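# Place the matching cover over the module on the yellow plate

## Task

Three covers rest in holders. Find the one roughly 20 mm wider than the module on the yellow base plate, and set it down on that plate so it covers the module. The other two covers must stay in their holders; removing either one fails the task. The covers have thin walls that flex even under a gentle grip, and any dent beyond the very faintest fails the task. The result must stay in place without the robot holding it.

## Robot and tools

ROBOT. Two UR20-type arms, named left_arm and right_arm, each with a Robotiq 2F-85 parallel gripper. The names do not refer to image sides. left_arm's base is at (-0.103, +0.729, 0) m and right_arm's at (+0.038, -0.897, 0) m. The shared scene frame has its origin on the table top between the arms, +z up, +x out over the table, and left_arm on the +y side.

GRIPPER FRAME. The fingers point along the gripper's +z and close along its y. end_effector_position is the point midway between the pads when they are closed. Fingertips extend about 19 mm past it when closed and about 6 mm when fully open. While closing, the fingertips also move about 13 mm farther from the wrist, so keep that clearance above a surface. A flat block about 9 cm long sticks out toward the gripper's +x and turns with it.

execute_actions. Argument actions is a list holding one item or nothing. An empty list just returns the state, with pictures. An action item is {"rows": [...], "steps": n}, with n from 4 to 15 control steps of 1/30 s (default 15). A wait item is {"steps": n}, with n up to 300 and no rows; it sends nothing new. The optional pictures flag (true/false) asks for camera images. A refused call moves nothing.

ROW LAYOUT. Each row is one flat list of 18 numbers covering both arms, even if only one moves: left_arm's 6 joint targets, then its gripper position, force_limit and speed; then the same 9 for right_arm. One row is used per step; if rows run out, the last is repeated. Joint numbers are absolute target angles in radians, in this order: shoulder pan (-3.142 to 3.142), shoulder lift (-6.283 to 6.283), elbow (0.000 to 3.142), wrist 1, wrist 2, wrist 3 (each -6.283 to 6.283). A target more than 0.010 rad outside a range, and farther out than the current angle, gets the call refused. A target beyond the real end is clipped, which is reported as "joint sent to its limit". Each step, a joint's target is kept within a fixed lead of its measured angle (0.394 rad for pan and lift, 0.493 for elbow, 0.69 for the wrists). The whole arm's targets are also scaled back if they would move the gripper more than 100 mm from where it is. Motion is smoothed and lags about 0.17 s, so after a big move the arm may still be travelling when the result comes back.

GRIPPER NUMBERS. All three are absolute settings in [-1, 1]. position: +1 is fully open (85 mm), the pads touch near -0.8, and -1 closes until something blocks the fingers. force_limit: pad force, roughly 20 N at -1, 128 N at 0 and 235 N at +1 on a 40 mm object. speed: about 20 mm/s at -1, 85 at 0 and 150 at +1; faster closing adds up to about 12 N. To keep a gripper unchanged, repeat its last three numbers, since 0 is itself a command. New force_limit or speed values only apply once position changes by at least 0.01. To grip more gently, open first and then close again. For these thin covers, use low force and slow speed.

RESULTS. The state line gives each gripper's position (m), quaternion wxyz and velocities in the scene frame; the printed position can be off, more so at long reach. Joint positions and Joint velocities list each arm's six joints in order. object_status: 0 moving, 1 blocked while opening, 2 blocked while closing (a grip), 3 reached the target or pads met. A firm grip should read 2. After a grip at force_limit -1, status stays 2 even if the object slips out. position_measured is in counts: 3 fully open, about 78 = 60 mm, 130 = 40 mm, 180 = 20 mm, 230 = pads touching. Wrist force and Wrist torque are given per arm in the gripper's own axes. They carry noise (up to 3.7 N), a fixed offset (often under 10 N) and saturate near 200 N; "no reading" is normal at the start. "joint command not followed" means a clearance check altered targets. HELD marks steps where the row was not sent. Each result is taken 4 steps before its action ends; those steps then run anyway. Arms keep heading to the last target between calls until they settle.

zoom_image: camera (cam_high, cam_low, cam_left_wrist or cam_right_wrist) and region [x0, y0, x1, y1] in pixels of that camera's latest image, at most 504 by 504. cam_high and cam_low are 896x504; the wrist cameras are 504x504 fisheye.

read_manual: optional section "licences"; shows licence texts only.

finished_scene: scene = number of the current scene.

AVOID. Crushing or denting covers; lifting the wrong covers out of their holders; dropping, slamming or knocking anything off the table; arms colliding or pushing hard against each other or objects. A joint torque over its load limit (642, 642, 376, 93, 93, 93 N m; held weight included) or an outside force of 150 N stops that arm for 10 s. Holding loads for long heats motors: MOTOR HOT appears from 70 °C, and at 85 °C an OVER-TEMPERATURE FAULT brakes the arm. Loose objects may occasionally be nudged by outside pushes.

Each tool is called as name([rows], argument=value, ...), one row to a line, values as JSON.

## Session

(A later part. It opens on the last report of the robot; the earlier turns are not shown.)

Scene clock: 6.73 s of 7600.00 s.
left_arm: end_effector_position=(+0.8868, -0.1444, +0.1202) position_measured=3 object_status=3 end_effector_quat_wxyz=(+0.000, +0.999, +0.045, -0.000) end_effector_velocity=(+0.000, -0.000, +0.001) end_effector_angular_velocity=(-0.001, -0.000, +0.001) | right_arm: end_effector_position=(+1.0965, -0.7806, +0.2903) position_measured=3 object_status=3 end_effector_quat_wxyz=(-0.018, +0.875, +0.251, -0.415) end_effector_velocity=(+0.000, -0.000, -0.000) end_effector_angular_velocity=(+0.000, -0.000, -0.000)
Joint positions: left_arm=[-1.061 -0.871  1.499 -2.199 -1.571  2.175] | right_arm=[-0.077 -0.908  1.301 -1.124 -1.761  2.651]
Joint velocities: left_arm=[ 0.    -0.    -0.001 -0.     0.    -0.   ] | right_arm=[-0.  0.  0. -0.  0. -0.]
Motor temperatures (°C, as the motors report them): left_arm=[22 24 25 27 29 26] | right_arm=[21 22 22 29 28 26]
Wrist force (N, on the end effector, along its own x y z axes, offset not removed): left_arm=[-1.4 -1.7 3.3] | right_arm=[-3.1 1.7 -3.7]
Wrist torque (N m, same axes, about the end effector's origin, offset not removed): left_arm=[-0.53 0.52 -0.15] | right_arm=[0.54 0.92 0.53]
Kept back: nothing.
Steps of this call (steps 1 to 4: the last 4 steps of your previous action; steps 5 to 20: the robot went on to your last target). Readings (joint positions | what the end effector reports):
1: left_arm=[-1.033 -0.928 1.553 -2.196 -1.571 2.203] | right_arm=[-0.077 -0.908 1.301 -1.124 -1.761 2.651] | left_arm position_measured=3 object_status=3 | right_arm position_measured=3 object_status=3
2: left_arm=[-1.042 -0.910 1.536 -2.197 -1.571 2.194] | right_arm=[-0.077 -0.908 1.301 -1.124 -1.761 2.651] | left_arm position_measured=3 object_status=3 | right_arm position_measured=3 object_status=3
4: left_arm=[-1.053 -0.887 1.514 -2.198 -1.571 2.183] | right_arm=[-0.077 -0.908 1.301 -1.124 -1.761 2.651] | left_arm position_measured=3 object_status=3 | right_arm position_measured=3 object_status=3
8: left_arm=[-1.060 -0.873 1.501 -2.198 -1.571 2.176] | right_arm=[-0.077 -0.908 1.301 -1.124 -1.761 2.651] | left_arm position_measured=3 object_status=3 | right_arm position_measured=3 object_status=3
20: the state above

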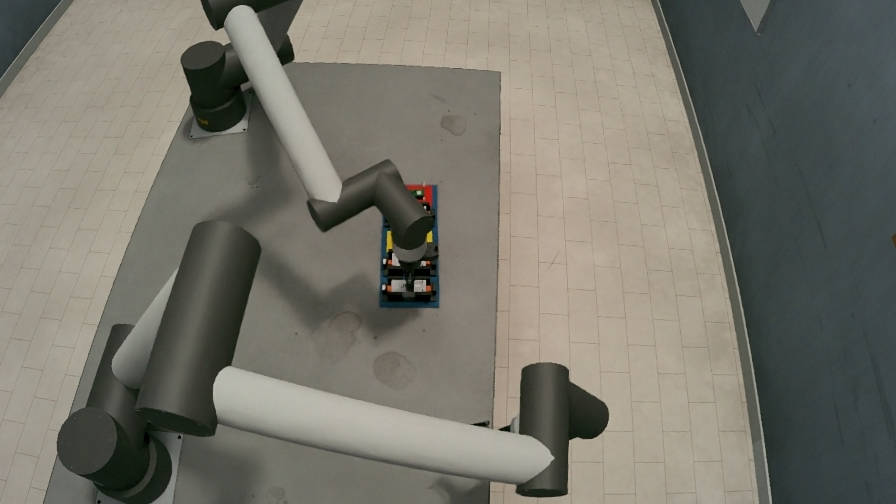

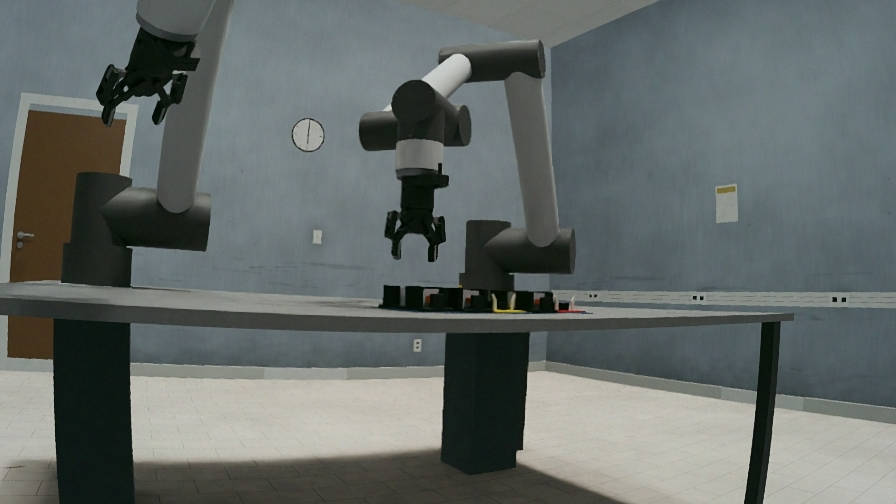

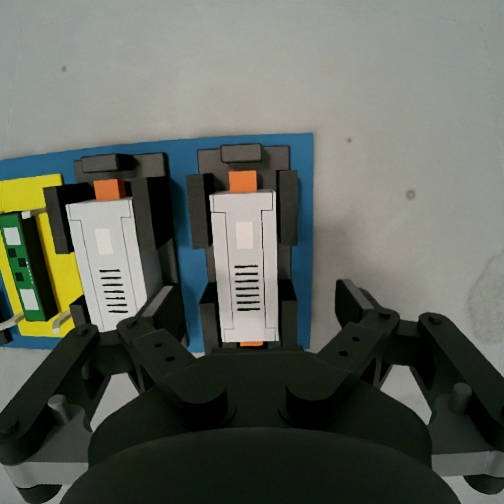

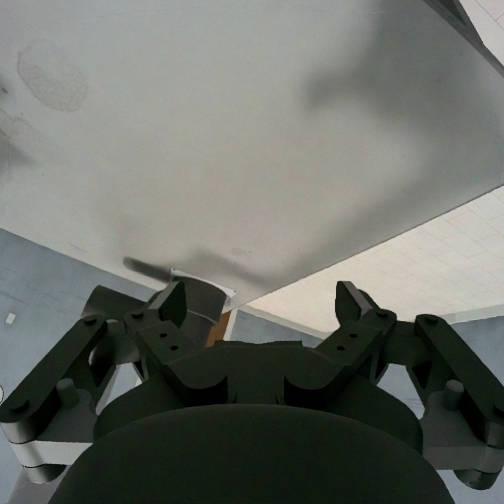

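execute_actions([
  {"rows":[[-1.0576,-0.8443,1.5236,-2.2501,-1.571,2.178,0.7,-1,0,-0.077,-0.908,1.301,-1.124,-1.761,2.651,1,-1,0]]},
])

execute_actions([
  {"steps":10},
], pictures=true)

zoom_image(camera="cam_low", region=[360, 250, 480, 325])

zoom_image(camera="cam_high", region=[370, 250, 450, 315])

Scene clock: 7.40 s of 7600.00 s.
left_arm: end_effector_position=(+0.8861, -0.1370, +0.0760) position_measured=40 object_status=0 end_effector_quat_wxyz=(+0.000, +0.999, +0.046, -0.000) end_effector_velocity=(-0.000, +0.001, -0.008) end_effector_angular_velocity=(-0.001, -0.001, -0.002) | right_arm: end_effector_position=(+1.0965, -0.7806, +0.2903) position_measured=3 object_status=3 end_effector_quat_wxyz=(-0.018, +0.875, +0.251, -0.415) end_effector_velocity=(-0.000, +0.000, -0.000) end_effector_angular_velocity=(+0.000, +0.001, +0.000)
Joint positions: left_arm=[-1.058 -0.845  1.523 -2.249 -1.571  2.178] | right_arm=[-0.077 -0.908  1.301 -1.124 -1.761  2.651]
Joint velocities: left_arm=[ 0.     0.005  0.005 -0.012  0.     0.002] | right_arm=[ 0.  0.  0.  0.  0. -0.]
Motor temperatures (°C, as the motors report them): left_arm=[22 24 25 27 29 26] | right_arm=[21 22 22 29 28 26]
Wrist force (N, on the end effector, along its own x y z axes, offset not removed): left_arm=[1.3 -0.8 4.4] | right_arm=[-0.7 3.1 -1.2]
Wrist torque (N m, same axes, about the end effector's origin, offset not removed): left_arm=[-0.43 0.01 -0.16] | right_arm=[0.82 0.51 0.55]
Steps of this call (steps 1 to 9: the robot went on to your last target; steps 10 to 20: the first 11 steps of this action). Readings (joint positions | what the end effector reports):
10: left_arm=[-1.061 -0.870 1.499 -2.199 -1.571 2.175] | right_arm=[-0.077 -0.908 1.301 -1.124 -1.761 2.651] | left_arm position_measured=3 object_status=0 | right_arm position_measured=3 object_status=3
11: left_arm=[-1.060 -0.866 1.503 -2.207 -1.571 2.175] | right_arm=[-0.077 -0.908 1.301 -1.124 -1.761 2.651] | left_arm position_measured=4 object_status=0 | right_arm position_measured=3 object_status=3
13: left_arm=[-1.059 -0.854 1.514 -2.230 -1.571 2.177] | right_arm=[-0.077 -0.908 1.301 -1.124 -1.761 2.651] | left_arm position_measured=13 object_status=0 | right_arm position_measured=3 object_status=3
17: left_arm=[-1.058 -0.846 1.522 -2.247 -1.571 2.178] | right_arm=[-0.077 -0.908 1.301 -1.124 -1.761 2.651] | left_arm position_measured=37 object_status=0 | right_arm position_measured=3 object_status=3
20: the state above

Scene clock: 7.73 s of 7600.00 s.
left_arm: end_effector_position=(+0.8861, -0.1368, +0.0754) position_measured=41 object_status=3 end_effector_quat_wxyz=(+0.000, +0.999, +0.046, -0.000) end_effector_velocity=(-0.000, -0.000, -0.001) end_effector_angular_velocity=(+0.001, +0.000, -0.002) | right_arm: end_effector_position=(+1.0965, -0.7806, +0.2903) position_measured=3 object_status=3 end_effector_quat_wxyz=(-0.018, +0.875, +0.251, -0.415) end_effector_velocity=(-0.000, -0.000, -0.000) end_effector_angular_velocity=(+0.000, +0.001, -0.000)
Joint positions: left_arm=[-1.058 -0.844  1.524 -2.25  -1.571  2.178] | right_arm=[-0.077 -0.908  1.301 -1.124 -1.761  2.651]
Joint velocities: left_arm=[-0.     0.001 -0.    -0.     0.     0.002] | right_arm=[-0.    -0.     0.001  0.     0.    -0.   ]
Motor temperatures (°C, as the motors report them): left_arm=[22 24 25 27 29 26] | right_arm=[21 22 22 29 28 26]
Wrist force (N, on the end effector, along its own x y z axes, offset not removed): left_arm=[-0.3 -1.5 5.3] | right_arm=[-2.8 3.1 -3.4]
Wrist torque (N m, same axes, about the end effector's origin, offset not removed): left_arm=[-0.53 0.36 -0.05] | right_arm=[0.97 0.89 0.54]
Kept back: nothing.
Steps of this call (steps 1 to 4: the last 4 steps of your previous action; steps 5 to 10: the robot went on to your last target). Readings (joint positions | what the end effector reports):
1: left_arm=[-1.058 -0.845 1.523 -2.250 -1.571 2.178] | right_arm=[-0.077 -0.908 1.301 -1.124 -1.761 2.651] | left_arm position_measured=40 object_status=0 | right_arm position_measured=3 object_status=3
2: left_arm=[-1.058 -0.844 1.523 -2.250 -1.571 2.178] | right_arm=[-0.077 -0.908 1.301 -1.124 -1.761 2.651] | left_arm position_measured=40 object_status=0 | right_arm position_measured=3 object_status=3
4: left_arm=[-1.058 -0.844 1.523 -2.250 -1.571 2.178] | right_arm=[-0.077 -0.908 1.301 -1.124 -1.761 2.651] | left_arm position_measured=41 object_status=0 | right_arm position_measured=3 object_status=3
8: left_arm=[-1.058 -0.844 1.524 -2.250 -1.571 2.178] | right_arm=[-0.077 -0.908 1.301 -1.124 -1.761 2.651] | left_arm position_measured=41 object_status=3 | right_arm position_measured=3 object_status=3
10: the state above

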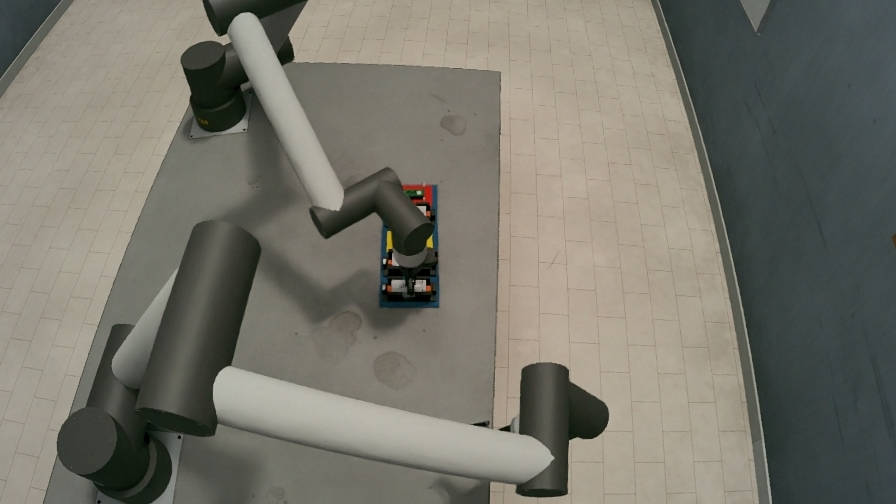

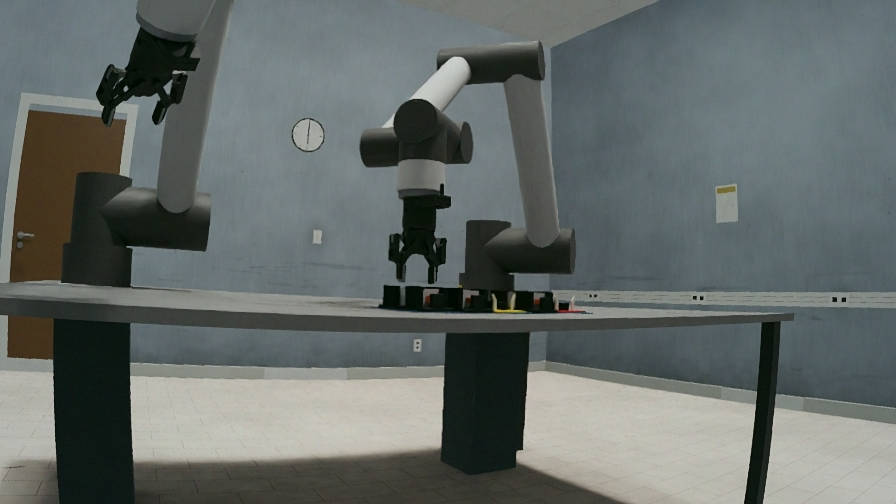

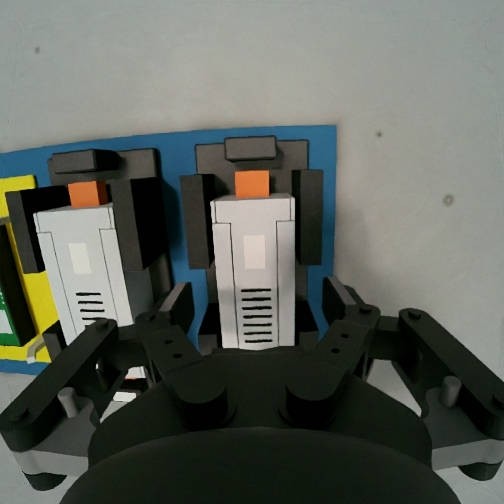

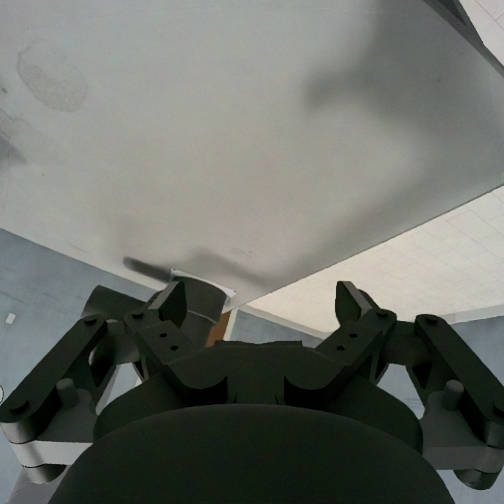

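Region (360, 250, 480, 325) of cam_low's 896x504 image, scaled by 4.200, with more detail than that image has; it fills the top 315 rows of this view, and the rest is white.

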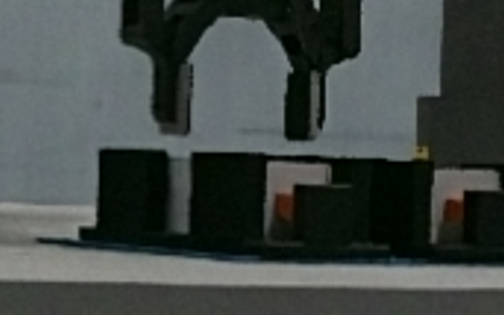

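Region (370, 250, 450, 315) of cam_high's 896x504 image, scaled by 6.300, with more detail than that image has; it fills the top 410 rows of this view, and the rest is white.

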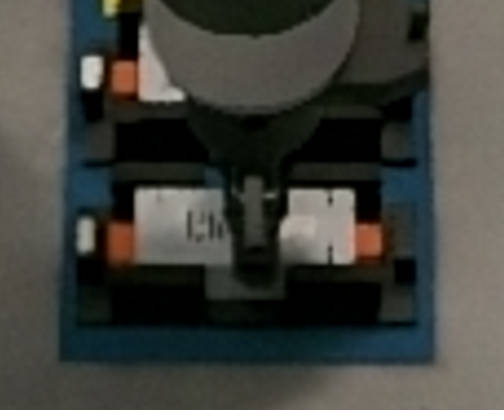

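execute_actions([
  {"rows":[[-1.0595,-0.8474,1.5296,-2.253,-1.571,2.176,0.6,-1,0,-0.077,-0.908,1.301,-1.124,-1.761,2.651,1,-1,0]],"steps":6},
])

execute_actions([
  {"rows":[[-1.0595,-0.8232,1.5387,-2.2863,-1.571,2.176,0.6,-1,0,-0.077,-0.908,1.301,-1.124,-1.761,2.651,1,-1,0]]},
])

execute_actions([
  {"rows":[[-1.0595,-0.8232,1.5387,-2.2863,-1.571,2.176,0.4,-1,-1,-0.077,-0.908,1.301,-1.124,-1.761,2.651,1,-1,0]]},
], pictures=true)

zoom_image(camera="cam_left_wrist", region=[140, 160, 380, 360])

zoom_image(camera="cam_high", region=[370, 250, 450, 315])

Scene clock: 8.20 s of 7600.00 s.
left_arm: end_effector_position=(+0.8854, -0.1365, +0.0752) position_measured=41 object_status=0 end_effector_quat_wxyz=(+0.000, +0.999, +0.046, -0.000) end_effector_velocity=(-0.027, +0.007, -0.001) end_effector_angular_velocity=(+0.002, +0.002, -0.001) | right_arm: end_effector_position=(+1.0965, -0.7806, +0.2903) position_measured=3 object_status=3 end_effector_quat_wxyz=(-0.018, +0.875, +0.251, -0.415) end_effector_velocity=(+0.000, +0.000, -0.000) end_effector_angular_velocity=(+0.000, +0.000, -0.000)
Joint positions: left_arm=[-1.058 -0.845  1.525 -2.251 -1.571  2.178] | right_arm=[-0.077 -0.908  1.301 -1.124 -1.761  2.651]
Joint velocities: left_arm=[-0.013 -0.022  0.045 -0.02  -0.    -0.012] | right_arm=[ 0.  0. -0.  0.  0. -0.]
Motor temperatures (°C, as the motors report them): left_arm=[22 24 25 27 29 26] | right_arm=[21 22 22 29 28 26]
Wrist force (N, on the end effector, along its own x y z axes, offset not removed): left_arm=[0.2 0.9 5.0] | right_arm=[-3.6 0.2 -1.8]
Wrist torque (N m, same axes, about the end effector's origin, offset not removed): left_arm=[-0.13 0.20 0.01] | right_arm=[0.30 1.06 0.42]
Steps of this call (steps 1 to 12: the robot went on to your last target; steps 13 to 14: the first 2 steps of this action). Readings (joint positions | what the end effector reports):
13: left_arm=[-1.058 -0.844 1.524 -2.250 -1.571 2.178] | right_arm=[-0.077 -0.908 1.301 -1.124 -1.761 2.651] | left_arm position_measured=41 object_status=0 | right_arm position_measured=3 object_status=3
14: the state above

Scene clock: 8.70 s of 7600.00 s.
left_arm: end_effector_position=(+0.8823, -0.1360, +0.0435) position_measured=53 object_status=3 end_effector_quat_wxyz=(+0.000, +0.999, +0.046, -0.000) end_effector_velocity=(+0.001, +0.001, -0.007) end_effector_angular_velocity=(-0.000, +0.000, -0.000) | right_arm: end_effector_position=(+1.0965, -0.7806, +0.2903) position_measured=3 object_status=3 end_effector_quat_wxyz=(-0.018, +0.875, +0.251, -0.415) end_effector_velocity=(-0.000, +0.000, -0.000) end_effector_angular_velocity=(-0.000, +0.001, +0.000)
Joint positions: left_arm=[-1.059 -0.824  1.539 -2.286 -1.571  2.176] | right_arm=[-0.077 -0.908  1.301 -1.124 -1.761  2.651]
Joint velocities: left_arm=[ 0.001  0.005  0.002 -0.007 -0.     0.002] | right_arm=[ 0.    -0.     0.001 -0.    -0.     0.   ]
Motor temperatures (°C, as the motors report them): left_arm=[22 24 25 27 29 26] | right_arm=[21 22 22 29 28 26]
Wrist force (N, on the end effector, along its own x y z axes, offset not removed): left_arm=[-2.0 1.0 7.1] | right_arm=[-2.1 2.9 -3.5]
Wrist torque (N m, same axes, about the end effector's origin, offset not removed): left_arm=[-0.12 0.63 -0.05] | right_arm=[0.81 0.76 0.42]
Steps of this call (steps 1 to 4: the last 4 steps of your previous action; steps 5 to 15: the first 11 steps of this action). Readings (joint positions | what the end effector reports):
5: left_arm=[-1.059 -0.847 1.529 -2.253 -1.571 2.176] | right_arm=[-0.077 -0.908 1.301 -1.124 -1.761 2.651] | left_arm position_measured=53 object_status=0 | right_arm position_measured=3 object_status=3
6: left_arm=[-1.059 -0.843 1.531 -2.259 -1.571 2.176] | right_arm=[-0.077 -0.908 1.301 -1.124 -1.761 2.651] | left_arm position_measured=53 object_status=0 | right_arm position_measured=3 object_status=3
8: left_arm=[-1.059 -0.832 1.535 -2.274 -1.571 2.176] | right_arm=[-0.077 -0.908 1.301 -1.124 -1.761 2.651] | left_arm position_measured=53 object_status=0 | right_arm position_measured=3 object_status=3
12: left_arm=[-1.059 -0.825 1.538 -2.284 -1.571 2.176] | right_arm=[-0.077 -0.908 1.301 -1.124 -1.761 2.651] | left_arm position_measured=53 object_status=0 | right_arm position_measured=3 object_status=3
15: the state above

Scene clock: 9.20 s of 7600.00 s.
left_arm: end_effector_position=(+0.8823, -0.1360, +0.0430) position_measured=68 object_status=0 end_effector_quat_wxyz=(+0.000, +0.999, +0.046, -0.000) end_effector_velocity=(-0.001, -0.002, -0.000) end_effector_angular_velocity=(-0.001, +0.000, -0.003) | right_arm: end_effector_position=(+1.0965, -0.7806, +0.2903) position_measured=3 object_status=3 end_effector_quat_wxyz=(-0.018, +0.875, +0.251, -0.415) end_effector_velocity=(+0.000, -0.001, +0.001) end_effector_angular_velocity=(-0.000, -0.001, +0.000)
Joint positions: left_arm=[-1.059 -0.823  1.539 -2.286 -1.571  2.176] | right_arm=[-0.077 -0.908  1.301 -1.124 -1.761  2.651]
Joint velocities: left_arm=[-0.002  0.001 -0.001 -0.    -0.     0.001] | right_arm=[-0.    -0.    -0.001 -0.    -0.001 -0.   ]
Motor temperatures (°C, as the motors report them): left_arm=[22 24 25 27 29 26] | right_arm=[21 22 22 29 28 26]
Wrist force (N, on the end effector, along its own x y z axes, offset not removed): left_arm=[-2.0 -6.6 5.0] | right_arm=[-0.6 0.8 0.4]
Wrist torque (N m, same axes, about the end effector's origin, offset not removed): left_arm=[-1.48 0.69 -0.19] | right_arm=[0.46 0.48 0.42]
Steps of this call (steps 1 to 4: the last 4 steps of your previous action; steps 5 to 15: the first 11 steps of this action). Readings (joint positions | what the end effector reports):
5: left_arm=[-1.059 -0.823 1.539 -2.286 -1.571 2.176] | right_arm=[-0.077 -0.908 1.301 -1.124 -1.761 2.651] | left_arm position_measured=53 object_status=0 | right_arm position_measured=3 object_status=3
6: left_arm=[-1.059 -0.823 1.539 -2.286 -1.571 2.176] | right_arm=[-0.077 -0.908 1.301 -1.124 -1.761 2.651] | left_arm position_measured=54 object_status=0 | right_arm position_measured=3 object_status=3
8: left_arm=[-1.059 -0.823 1.539 -2.286 -1.571 2.176] | right_arm=[-0.077 -0.908 1.301 -1.124 -1.761 2.651] | left_arm position_measured=56 object_status=0 | right_arm position_measured=3 object_status=3
12: left_arm=[-1.059 -0.823 1.539 -2.286 -1.571 2.176] | right_arm=[-0.077 -0.908 1.301 -1.124 -1.761 2.651] | left_arm position_measured=62 object_status=0 | right_arm position_measured=3 object_status=3
15: the state above

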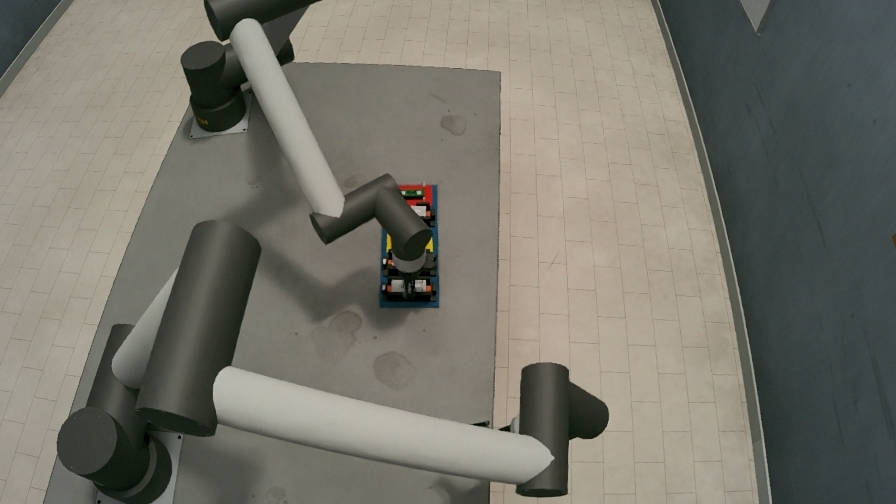

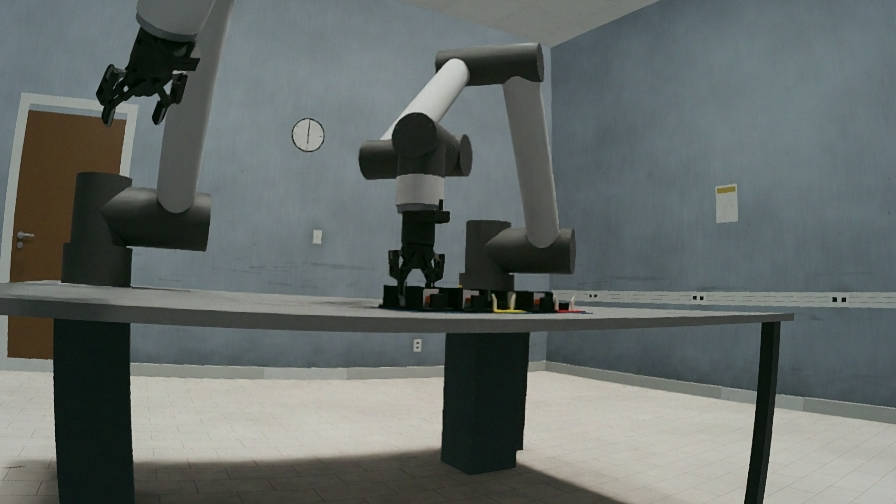

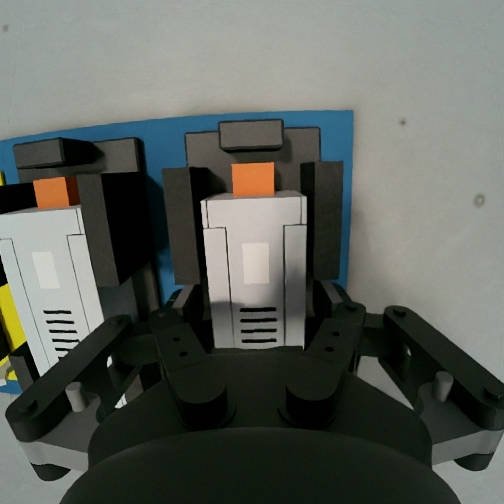

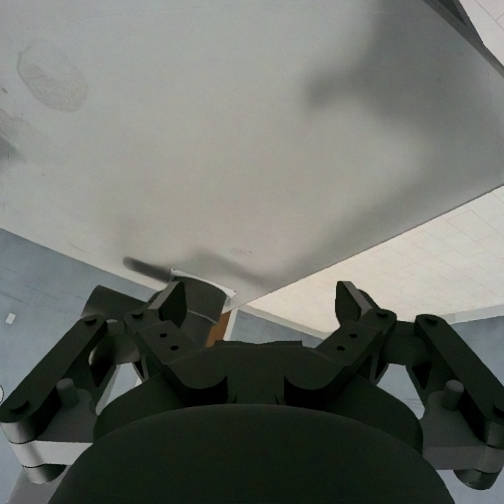

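Region (140, 160, 380, 360) of cam_left_wrist's 504x504 image, scaled by 2.100, with more detail than that image has.

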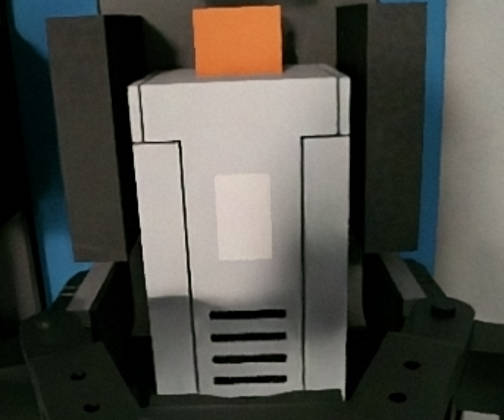

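Region (370, 250, 450, 315) of cam_high's 896x504 image, scaled by 6.300, with more detail than that image has; it fills the top 410 rows of this view, and the rest is white.

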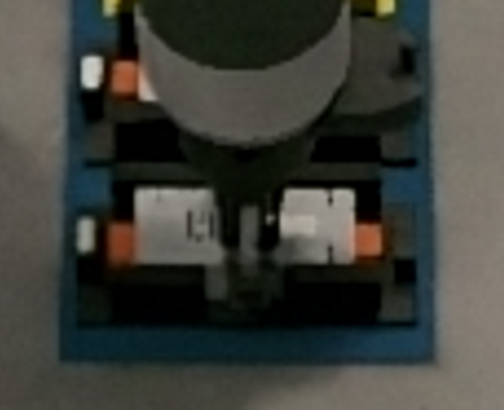

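execute_actions([
  {"rows":[[-1.0595,-0.8232,1.5387,-2.2863,-1.571,2.176,-1,-1,-1,-0.077,-0.908,1.301,-1.124,-1.761,2.651,1,-1,0]]},
])

execute_actions([
  {"steps":25},
])

execute_actions([
  {"rows":[[-1.0595,-0.8247,1.5382,-2.2843,-1.571,2.176,-1,-1,-1,-0.077,-0.908,1.301,-1.124,-1.761,2.651,1,-1,0]]},
], pictures=true)

Scene clock: 9.73 s of 7600.00 s.
left_arm: end_effector_position=(+0.8823, -0.1360, +0.0429) position_measured=92 object_status=0 end_effector_quat_wxyz=(+0.000, +0.999, +0.046, -0.000) end_effector_velocity=(-0.001, +0.001, -0.002) end_effector_angular_velocity=(+0.001, +0.001, -0.001) | right_arm: end_effector_position=(+1.0965, -0.7806, +0.2903) position_measured=3 object_status=3 end_effector_quat_wxyz=(-0.018, +0.875, +0.251, -0.415) end_effector_velocity=(+0.000, -0.000, +0.000) end_effector_angular_velocity=(+0.000, -0.001, -0.000)
Joint positions: left_arm=[-1.06  -0.823  1.539 -2.286 -1.571  2.176] | right_arm=[-0.077 -0.908  1.301 -1.124 -1.761  2.651]
Joint velocities: left_arm=[ 0.     0.001  0.001 -0.     0.     0.001] | right_arm=[-0. -0. -0.  0.  0. -0.]
Motor temperatures (°C, as the motors report them): left_arm=[22 24 25 27 29 26] | right_arm=[21 22 22 29 28 26]
Wrist force (N, on the end effector, along its own x y z axes, offset not removed): left_arm=[-1.0 -1.4 4.3] | right_arm=[3.7 1.8 -0.8]
Wrist torque (N m, same axes, about the end effector's origin, offset not removed): left_arm=[-0.55 0.51 -0.24] | right_arm=[0.53 -0.47 0.54]
Steps of this call (steps 1 to 4: the last 4 steps of your previous action; step 5: the robot went on to your last target; steps 6 to 16: the first 11 steps of this action). Readings (joint positions | what the end effector reports):
6: left_arm=[-1.059 -0.823 1.539 -2.286 -1.571 2.176] | right_arm=[-0.077 -0.908 1.301 -1.124 -1.761 2.651] | left_arm position_measured=77 object_status=0 | right_arm position_measured=3 object_status=3
7: left_arm=[-1.059 -0.823 1.539 -2.286 -1.571 2.176] | right_arm=[-0.077 -0.908 1.301 -1.124 -1.761 2.651] | left_arm position_measured=78 object_status=0 | right_arm position_measured=3 object_status=3
9: left_arm=[-1.059 -0.823 1.539 -2.286 -1.571 2.176] | right_arm=[-0.077 -0.908 1.301 -1.124 -1.761 2.651] | left_arm position_measured=80 object_status=0 | right_arm position_measured=3 object_status=3
13: left_arm=[-1.059 -0.823 1.539 -2.286 -1.571 2.176] | right_arm=[-0.077 -0.908 1.301 -1.124 -1.761 2.651] | left_arm position_measured=87 object_status=0 | right_arm position_measured=3 object_status=3
16: the state above

Scene clock: 10.57 s of 7600.00 s.
left_arm: end_effector_position=(+0.8823, -0.1360, +0.0429) position_measured=119 object_status=2 end_effector_quat_wxyz=(+0.000, +0.999, +0.046, -0.000) end_effector_velocity=(-0.001, -0.001, +0.000) end_effector_angular_velocity=(-0.000, -0.000, -0.001) | right_arm: end_effector_position=(+1.0965, -0.7806, +0.2903) position_measured=3 object_status=3 end_effector_quat_wxyz=(-0.018, +0.875, +0.251, -0.415) end_effector_velocity=(-0.000, -0.000, -0.000) end_effector_angular_velocity=(-0.000, +0.001, -0.000)
Joint positions: left_arm=[-1.06  -0.823  1.539 -2.286 -1.571  2.176] | right_arm=[-0.077 -0.908  1.301 -1.124 -1.761  2.651]
Joint velocities: left_arm=[-0.001  0.    -0.    -0.     0.     0.   ] | right_arm=[-0.  0.  0.  0. -0.  0.]
Motor temperatures (°C, as the motors report them): left_arm=[22 24 25 27 29 26] | right_arm=[21 22 22 29 28 26]
Wrist force (N, on the end effector, along its own x y z axes, offset not removed): left_arm=[2.0 3.4 -4.9] | right_arm=[-0.8 4.3 -3.3]
Wrist torque (N m, same axes, about the end effector's origin, offset not removed): left_arm=[-0.61 -0.13 -0.15] | right_arm=[0.94 0.56 0.32]
Kept back: nothing.
Steps of this call (steps 1 to 4: the last 4 steps of your previous action; steps 5 to 15: the robot went on to your last target; steps 16 to 25: nothing new was sent). Readings (joint positions | what the end effector reports):
1: left_arm=[-1.060 -0.823 1.539 -2.286 -1.571 2.176] | right_arm=[-0.077 -0.908 1.301 -1.124 -1.761 2.651] | left_arm position_measured=94 object_status=0 | right_arm position_measured=3 object_status=3
2: left_arm=[-1.060 -0.823 1.539 -2.286 -1.571 2.176] | right_arm=[-0.077 -0.908 1.301 -1.124 -1.761 2.651] | left_arm position_measured=96 object_status=0 | right_arm position_measured=3 object_status=3
4: left_arm=[-1.060 -0.823 1.539 -2.286 -1.571 2.176] | right_arm=[-0.077 -0.908 1.301 -1.124 -1.761 2.651] | left_arm position_measured=99 object_status=0 | right_arm position_measured=3 object_status=3
8: left_arm=[-1.060 -0.823 1.539 -2.286 -1.571 2.176] | right_arm=[-0.077 -0.908 1.301 -1.124 -1.761 2.651] | left_arm position_measured=106 object_status=0 | right_arm position_measured=3 object_status=3
25: the state above
All arms were judged still, so your last target was given up. Only a new action makes them travel on or press farther. Fingers that are still opening or closing keep moving.

Scene clock: 10.93 s of 7600.00 s.
left_arm: end_effector_position=(+0.8822, -0.1359, +0.0446) position_measured=119 object_status=2 end_effector_quat_wxyz=(-0.000, +0.999, +0.046, -0.000) end_effector_velocity=(-0.000, -0.001, +0.000) end_effector_angular_velocity=(-0.000, -0.000, -0.001) | right_arm: end_effector_position=(+1.0965, -0.7806, +0.2903) position_measured=3 object_status=3 end_effector_quat_wxyz=(-0.018, +0.875, +0.251, -0.415) end_effector_velocity=(+0.000, +0.001, +0.001) end_effector_angular_velocity=(-0.000, -0.001, +0.000)
Joint positions: left_arm=[-1.06  -0.824  1.538 -2.284 -1.571  2.176] | right_arm=[-0.077 -0.908  1.301 -1.124 -1.761  2.651]
Joint velocities: left_arm=[-0.001  0.    -0.001  0.001  0.    -0.   ] | right_arm=[ 0.001 -0.001 -0.    -0.     0.     0.   ]
Motor temperatures (°C, as the motors report them): left_arm=[22 24 25 27 29 26] | right_arm=[21 22 22 29 28 26]
Wrist force (N, on the end effector, along its own x y z axes, offset not removed): left_arm=[0.2 4.9 8.2] | right_arm=[-1.1 0.7 -8.0]
Wrist torque (N m, same axes, about the end effector's origin, offset not removed): left_arm=[-0.88 0.19 -0.08] | right_arm=[0.41 0.55 0.53]
Steps of this call (steps 1 to 11: the first 11 steps of this action). Readings (joint positions | what the end effector reports):
1: left_arm=[-1.060 -0.823 1.539 -2.286 -1.571 2.176] | right_arm=[-0.077 -0.908 1.301 -1.124 -1.761 2.651] | left_arm position_measured=119 object_status=2 | right_arm position_measured=3 object_status=3
2: left_arm=[-1.060 -0.823 1.539 -2.286 -1.571 2.176] | right_arm=[-0.077 -0.908 1.301 -1.124 -1.761 2.651] | left_arm position_measured=119 object_status=2 | right_arm position_measured=3 object_status=3
4: left_arm=[-1.060 -0.824 1.539 -2.285 -1.571 2.176] | right_arm=[-0.077 -0.908 1.301 -1.124 -1.761 2.651] | left_arm position_measured=119 object_status=2 | right_arm position_measured=3 object_status=3
8: left_arm=[-1.060 -0.824 1.538 -2.284 -1.571 2.176] | right_arm=[-0.077 -0.908 1.301 -1.124 -1.761 2.651] | left_arm position_measured=119 object_status=2 | right_arm position_measured=3 object_status=3
11: the state above

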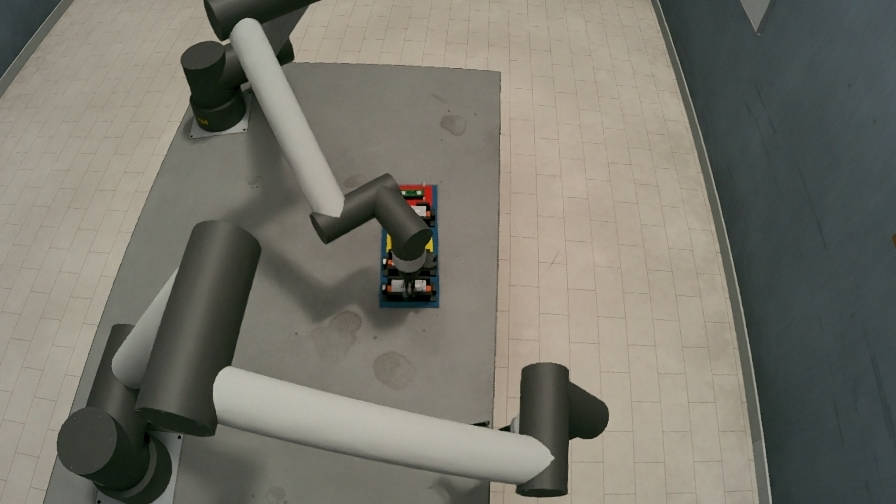

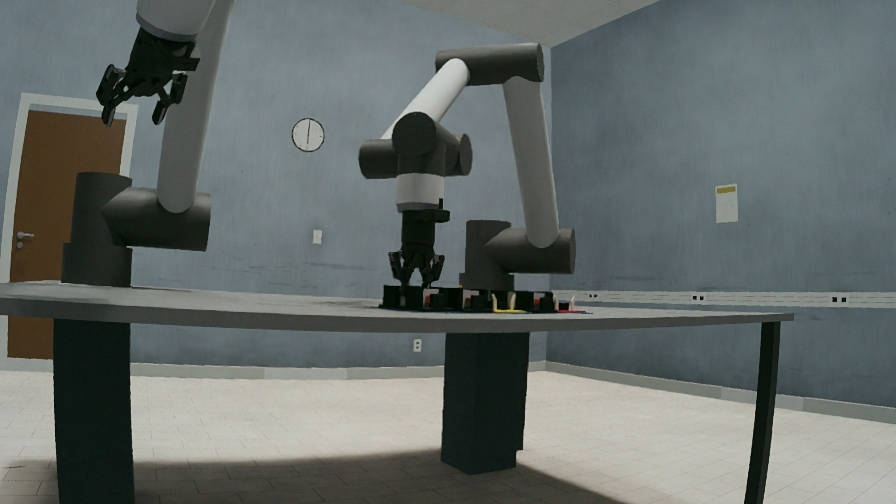

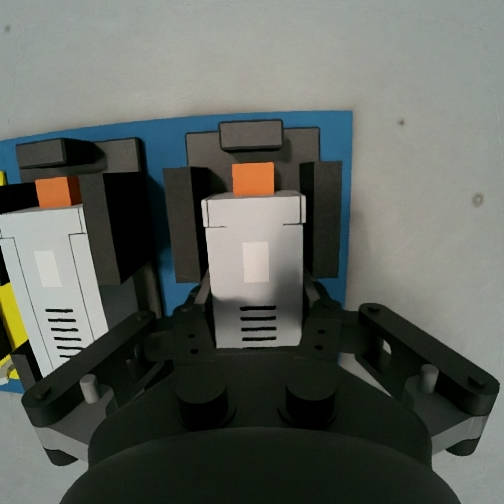

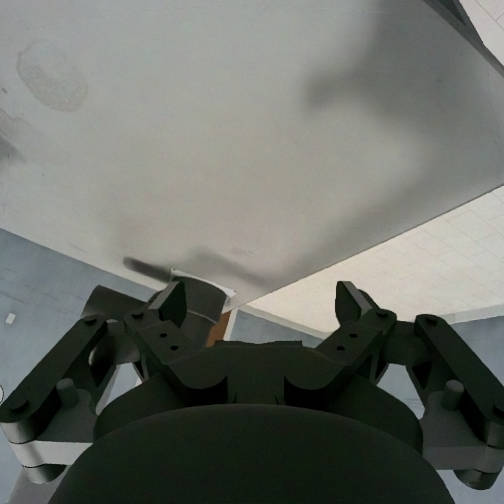

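execute_actions([
  {"rows":[[-1.0595,-0.8262,1.5377,-2.2823,-1.571,2.176,-1,-1,-1,-0.077,-0.908,1.301,-1.124,-1.761,2.651,1,-1,0]],"steps":10},
])

execute_actions([
  {"rows":[[-1.0595,-0.8284,1.537,-2.2794,-1.571,2.176,-1,-1,-1,-0.077,-0.908,1.301,-1.124,-1.761,2.651,1,-1,0]]},
], pictures=true)

Scene clock: 11.30 s of 7600.00 s.
left_arm: end_effector_position=(+0.8822, -0.1360, +0.0465) position_measured=119 object_status=2 end_effector_quat_wxyz=(+0.000, +0.999, +0.046, -0.000) end_effector_velocity=(-0.001, -0.001, +0.002) end_effector_angular_velocity=(+0.001, +0.001, -0.002) | right_arm: end_effector_position=(+1.0965, -0.7806, +0.2903) position_measured=3 object_status=3 end_effector_quat_wxyz=(-0.018, +0.875, +0.251, -0.415) end_effector_velocity=(-0.000, +0.001, -0.000) end_effector_angular_velocity=(+0.000, +0.001, +0.000)
Joint positions: left_arm=[-1.06  -0.826  1.538 -2.283 -1.571  2.176] | right_arm=[-0.077 -0.908  1.301 -1.124 -1.761  2.651]
Joint velocities: left_arm=[-0.001 -0.002 -0.002  0.004 -0.     0.001] | right_arm=[ 0.    -0.     0.001  0.     0.    -0.   ]
Motor temperatures (°C, as the motors report them): left_arm=[22 24 25 27 29 26] | right_arm=[21 22 22 29 28 26]
Wrist force (N, on the end effector, along its own x y z axes, offset not removed): left_arm=[2.0 6.2 11.8] | right_arm=[0.8 2.9 -2.7]
Wrist torque (N m, same axes, about the end effector's origin, offset not removed): left_arm=[-0.32 -0.08 0.02] | right_arm=[0.82 0.23 0.59]
Steps of this call (steps 1 to 4: the last 4 steps of your previous action; step 5: the robot went on to your last target; steps 6 to 11: the first 6 steps of this action). Readings (joint positions | what the end effector reports):
6: left_arm=[-1.060 -0.825 1.538 -2.284 -1.571 2.176] | right_arm=[-0.077 -0.908 1.301 -1.124 -1.761 2.651] | left_arm position_measured=119 object_status=2 | right_arm position_measured=3 object_status=3
7: left_arm=[-1.060 -0.825 1.538 -2.284 -1.571 2.176] | right_arm=[-0.077 -0.908 1.301 -1.124 -1.761 2.651] | left_arm position_measured=119 object_status=2 | right_arm position_measured=3 object_status=3
9: left_arm=[-1.060 -0.826 1.538 -2.283 -1.571 2.176] | right_arm=[-0.077 -0.908 1.301 -1.124 -1.761 2.651] | left_arm position_measured=119 object_status=2 | right_arm position_measured=3 object_status=3
11: the state above

Scene clock: 11.80 s of 7600.00 s.
left_arm: end_effector_position=(+0.8822, -0.1360, +0.0497) position_measured=119 object_status=2 end_effector_quat_wxyz=(+0.000, +0.999, +0.046, -0.000) end_effector_velocity=(-0.000, -0.001, +0.002) end_effector_angular_velocity=(-0.001, -0.001, -0.001) | right_arm: end_effector_position=(+1.0965, -0.7806, +0.2903) position_measured=3 object_status=3 end_effector_quat_wxyz=(-0.018, +0.875, +0.251, -0.415) end_effector_velocity=(-0.000, -0.000, +0.000) end_effector_angular_velocity=(+0.000, +0.000, +0.000)
Joint positions: left_arm=[-1.06  -0.828  1.537 -2.279 -1.571  2.176] | right_arm=[-0.077 -0.908  1.301 -1.124 -1.761  2.651]
Joint velocities: left_arm=[-0.    -0.002 -0.     0.001  0.     0.   ] | right_arm=[-0. -0.  0.  0. -0. -0.]
Motor temperatures (°C, as the motors report them): left_arm=[22 24 25 27 29 26] | right_arm=[21 22 22 29 28 26]
Wrist force (N, on the end effector, along its own x y z axes, offset not removed): left_arm=[-1.3 3.8 9.4] | right_arm=[-3.2 -1.9 -1.7]
Wrist torque (N m, same axes, about the end effector's origin, offset not removed): left_arm=[-0.82 0.61 0.03] | right_arm=[-0.14 0.93 0.62]
Steps of this call (steps 1 to 4: the last 4 steps of your previous action; steps 5 to 15: the first 11 steps of this action). Readings (joint positions | what the end effector reports):
5: left_arm=[-1.060 -0.826 1.538 -2.282 -1.571 2.176] | right_arm=[-0.077 -0.908 1.301 -1.124 -1.761 2.651] | left_arm position_measured=119 object_status=2 | right_arm position_measured=3 object_status=3
6: left_arm=[-1.060 -0.827 1.538 -2.282 -1.571 2.176] | right_arm=[-0.077 -0.908 1.301 -1.124 -1.761 2.651] | left_arm position_measured=119 object_status=2 | right_arm position_measured=3 object_status=3
8: left_arm=[-1.060 -0.828 1.537 -2.280 -1.571 2.176] | right_arm=[-0.077 -0.908 1.301 -1.124 -1.761 2.651] | left_arm position_measured=119 object_status=2 | right_arm position_measured=3 object_status=3
12: left_arm=[-1.060 -0.828 1.537 -2.280 -1.571 2.176] | right_arm=[-0.077 -0.908 1.301 -1.124 -1.761 2.651] | left_arm position_measured=119 object_status=2 | right_arm position_measured=3 object_status=3
15: the state above

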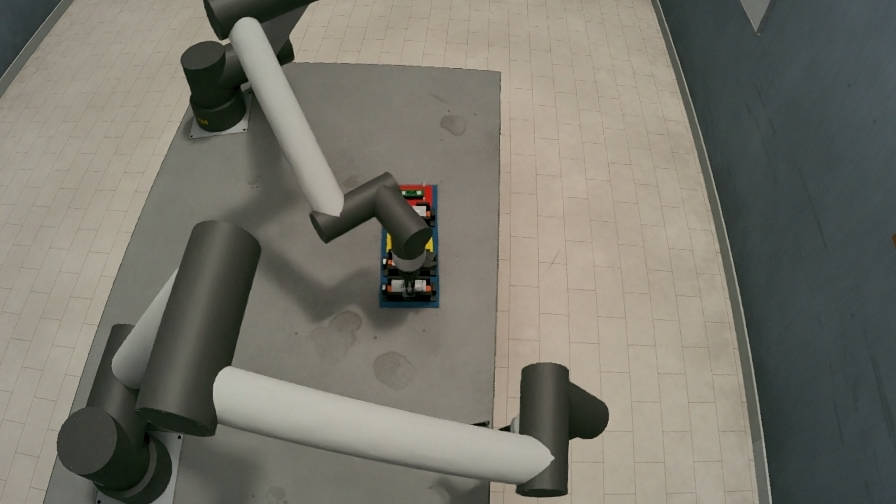

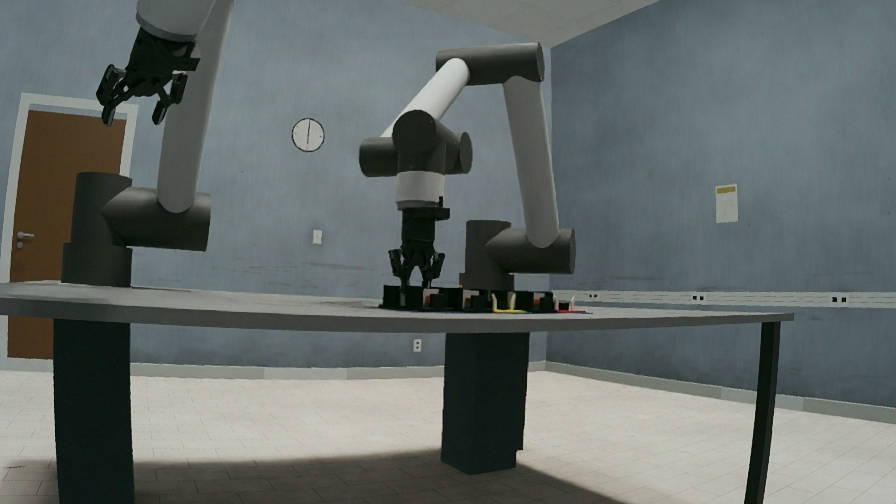

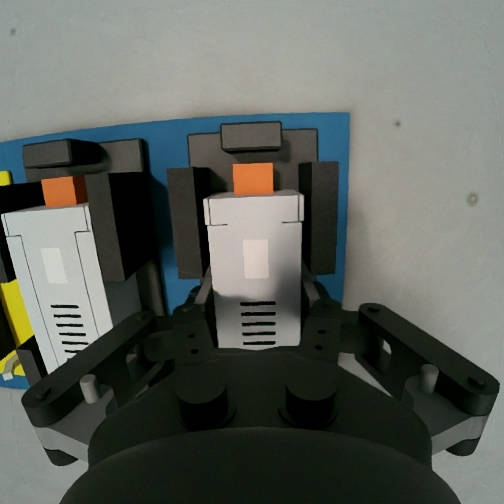

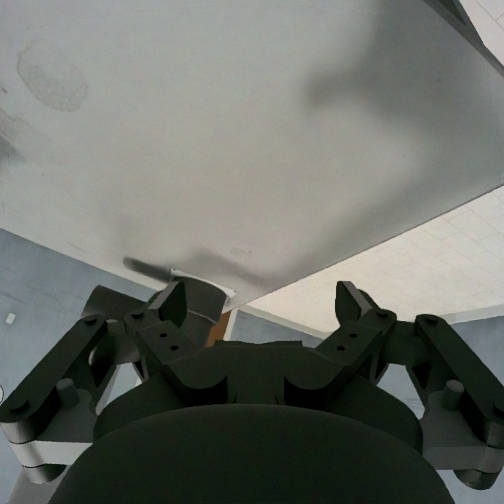

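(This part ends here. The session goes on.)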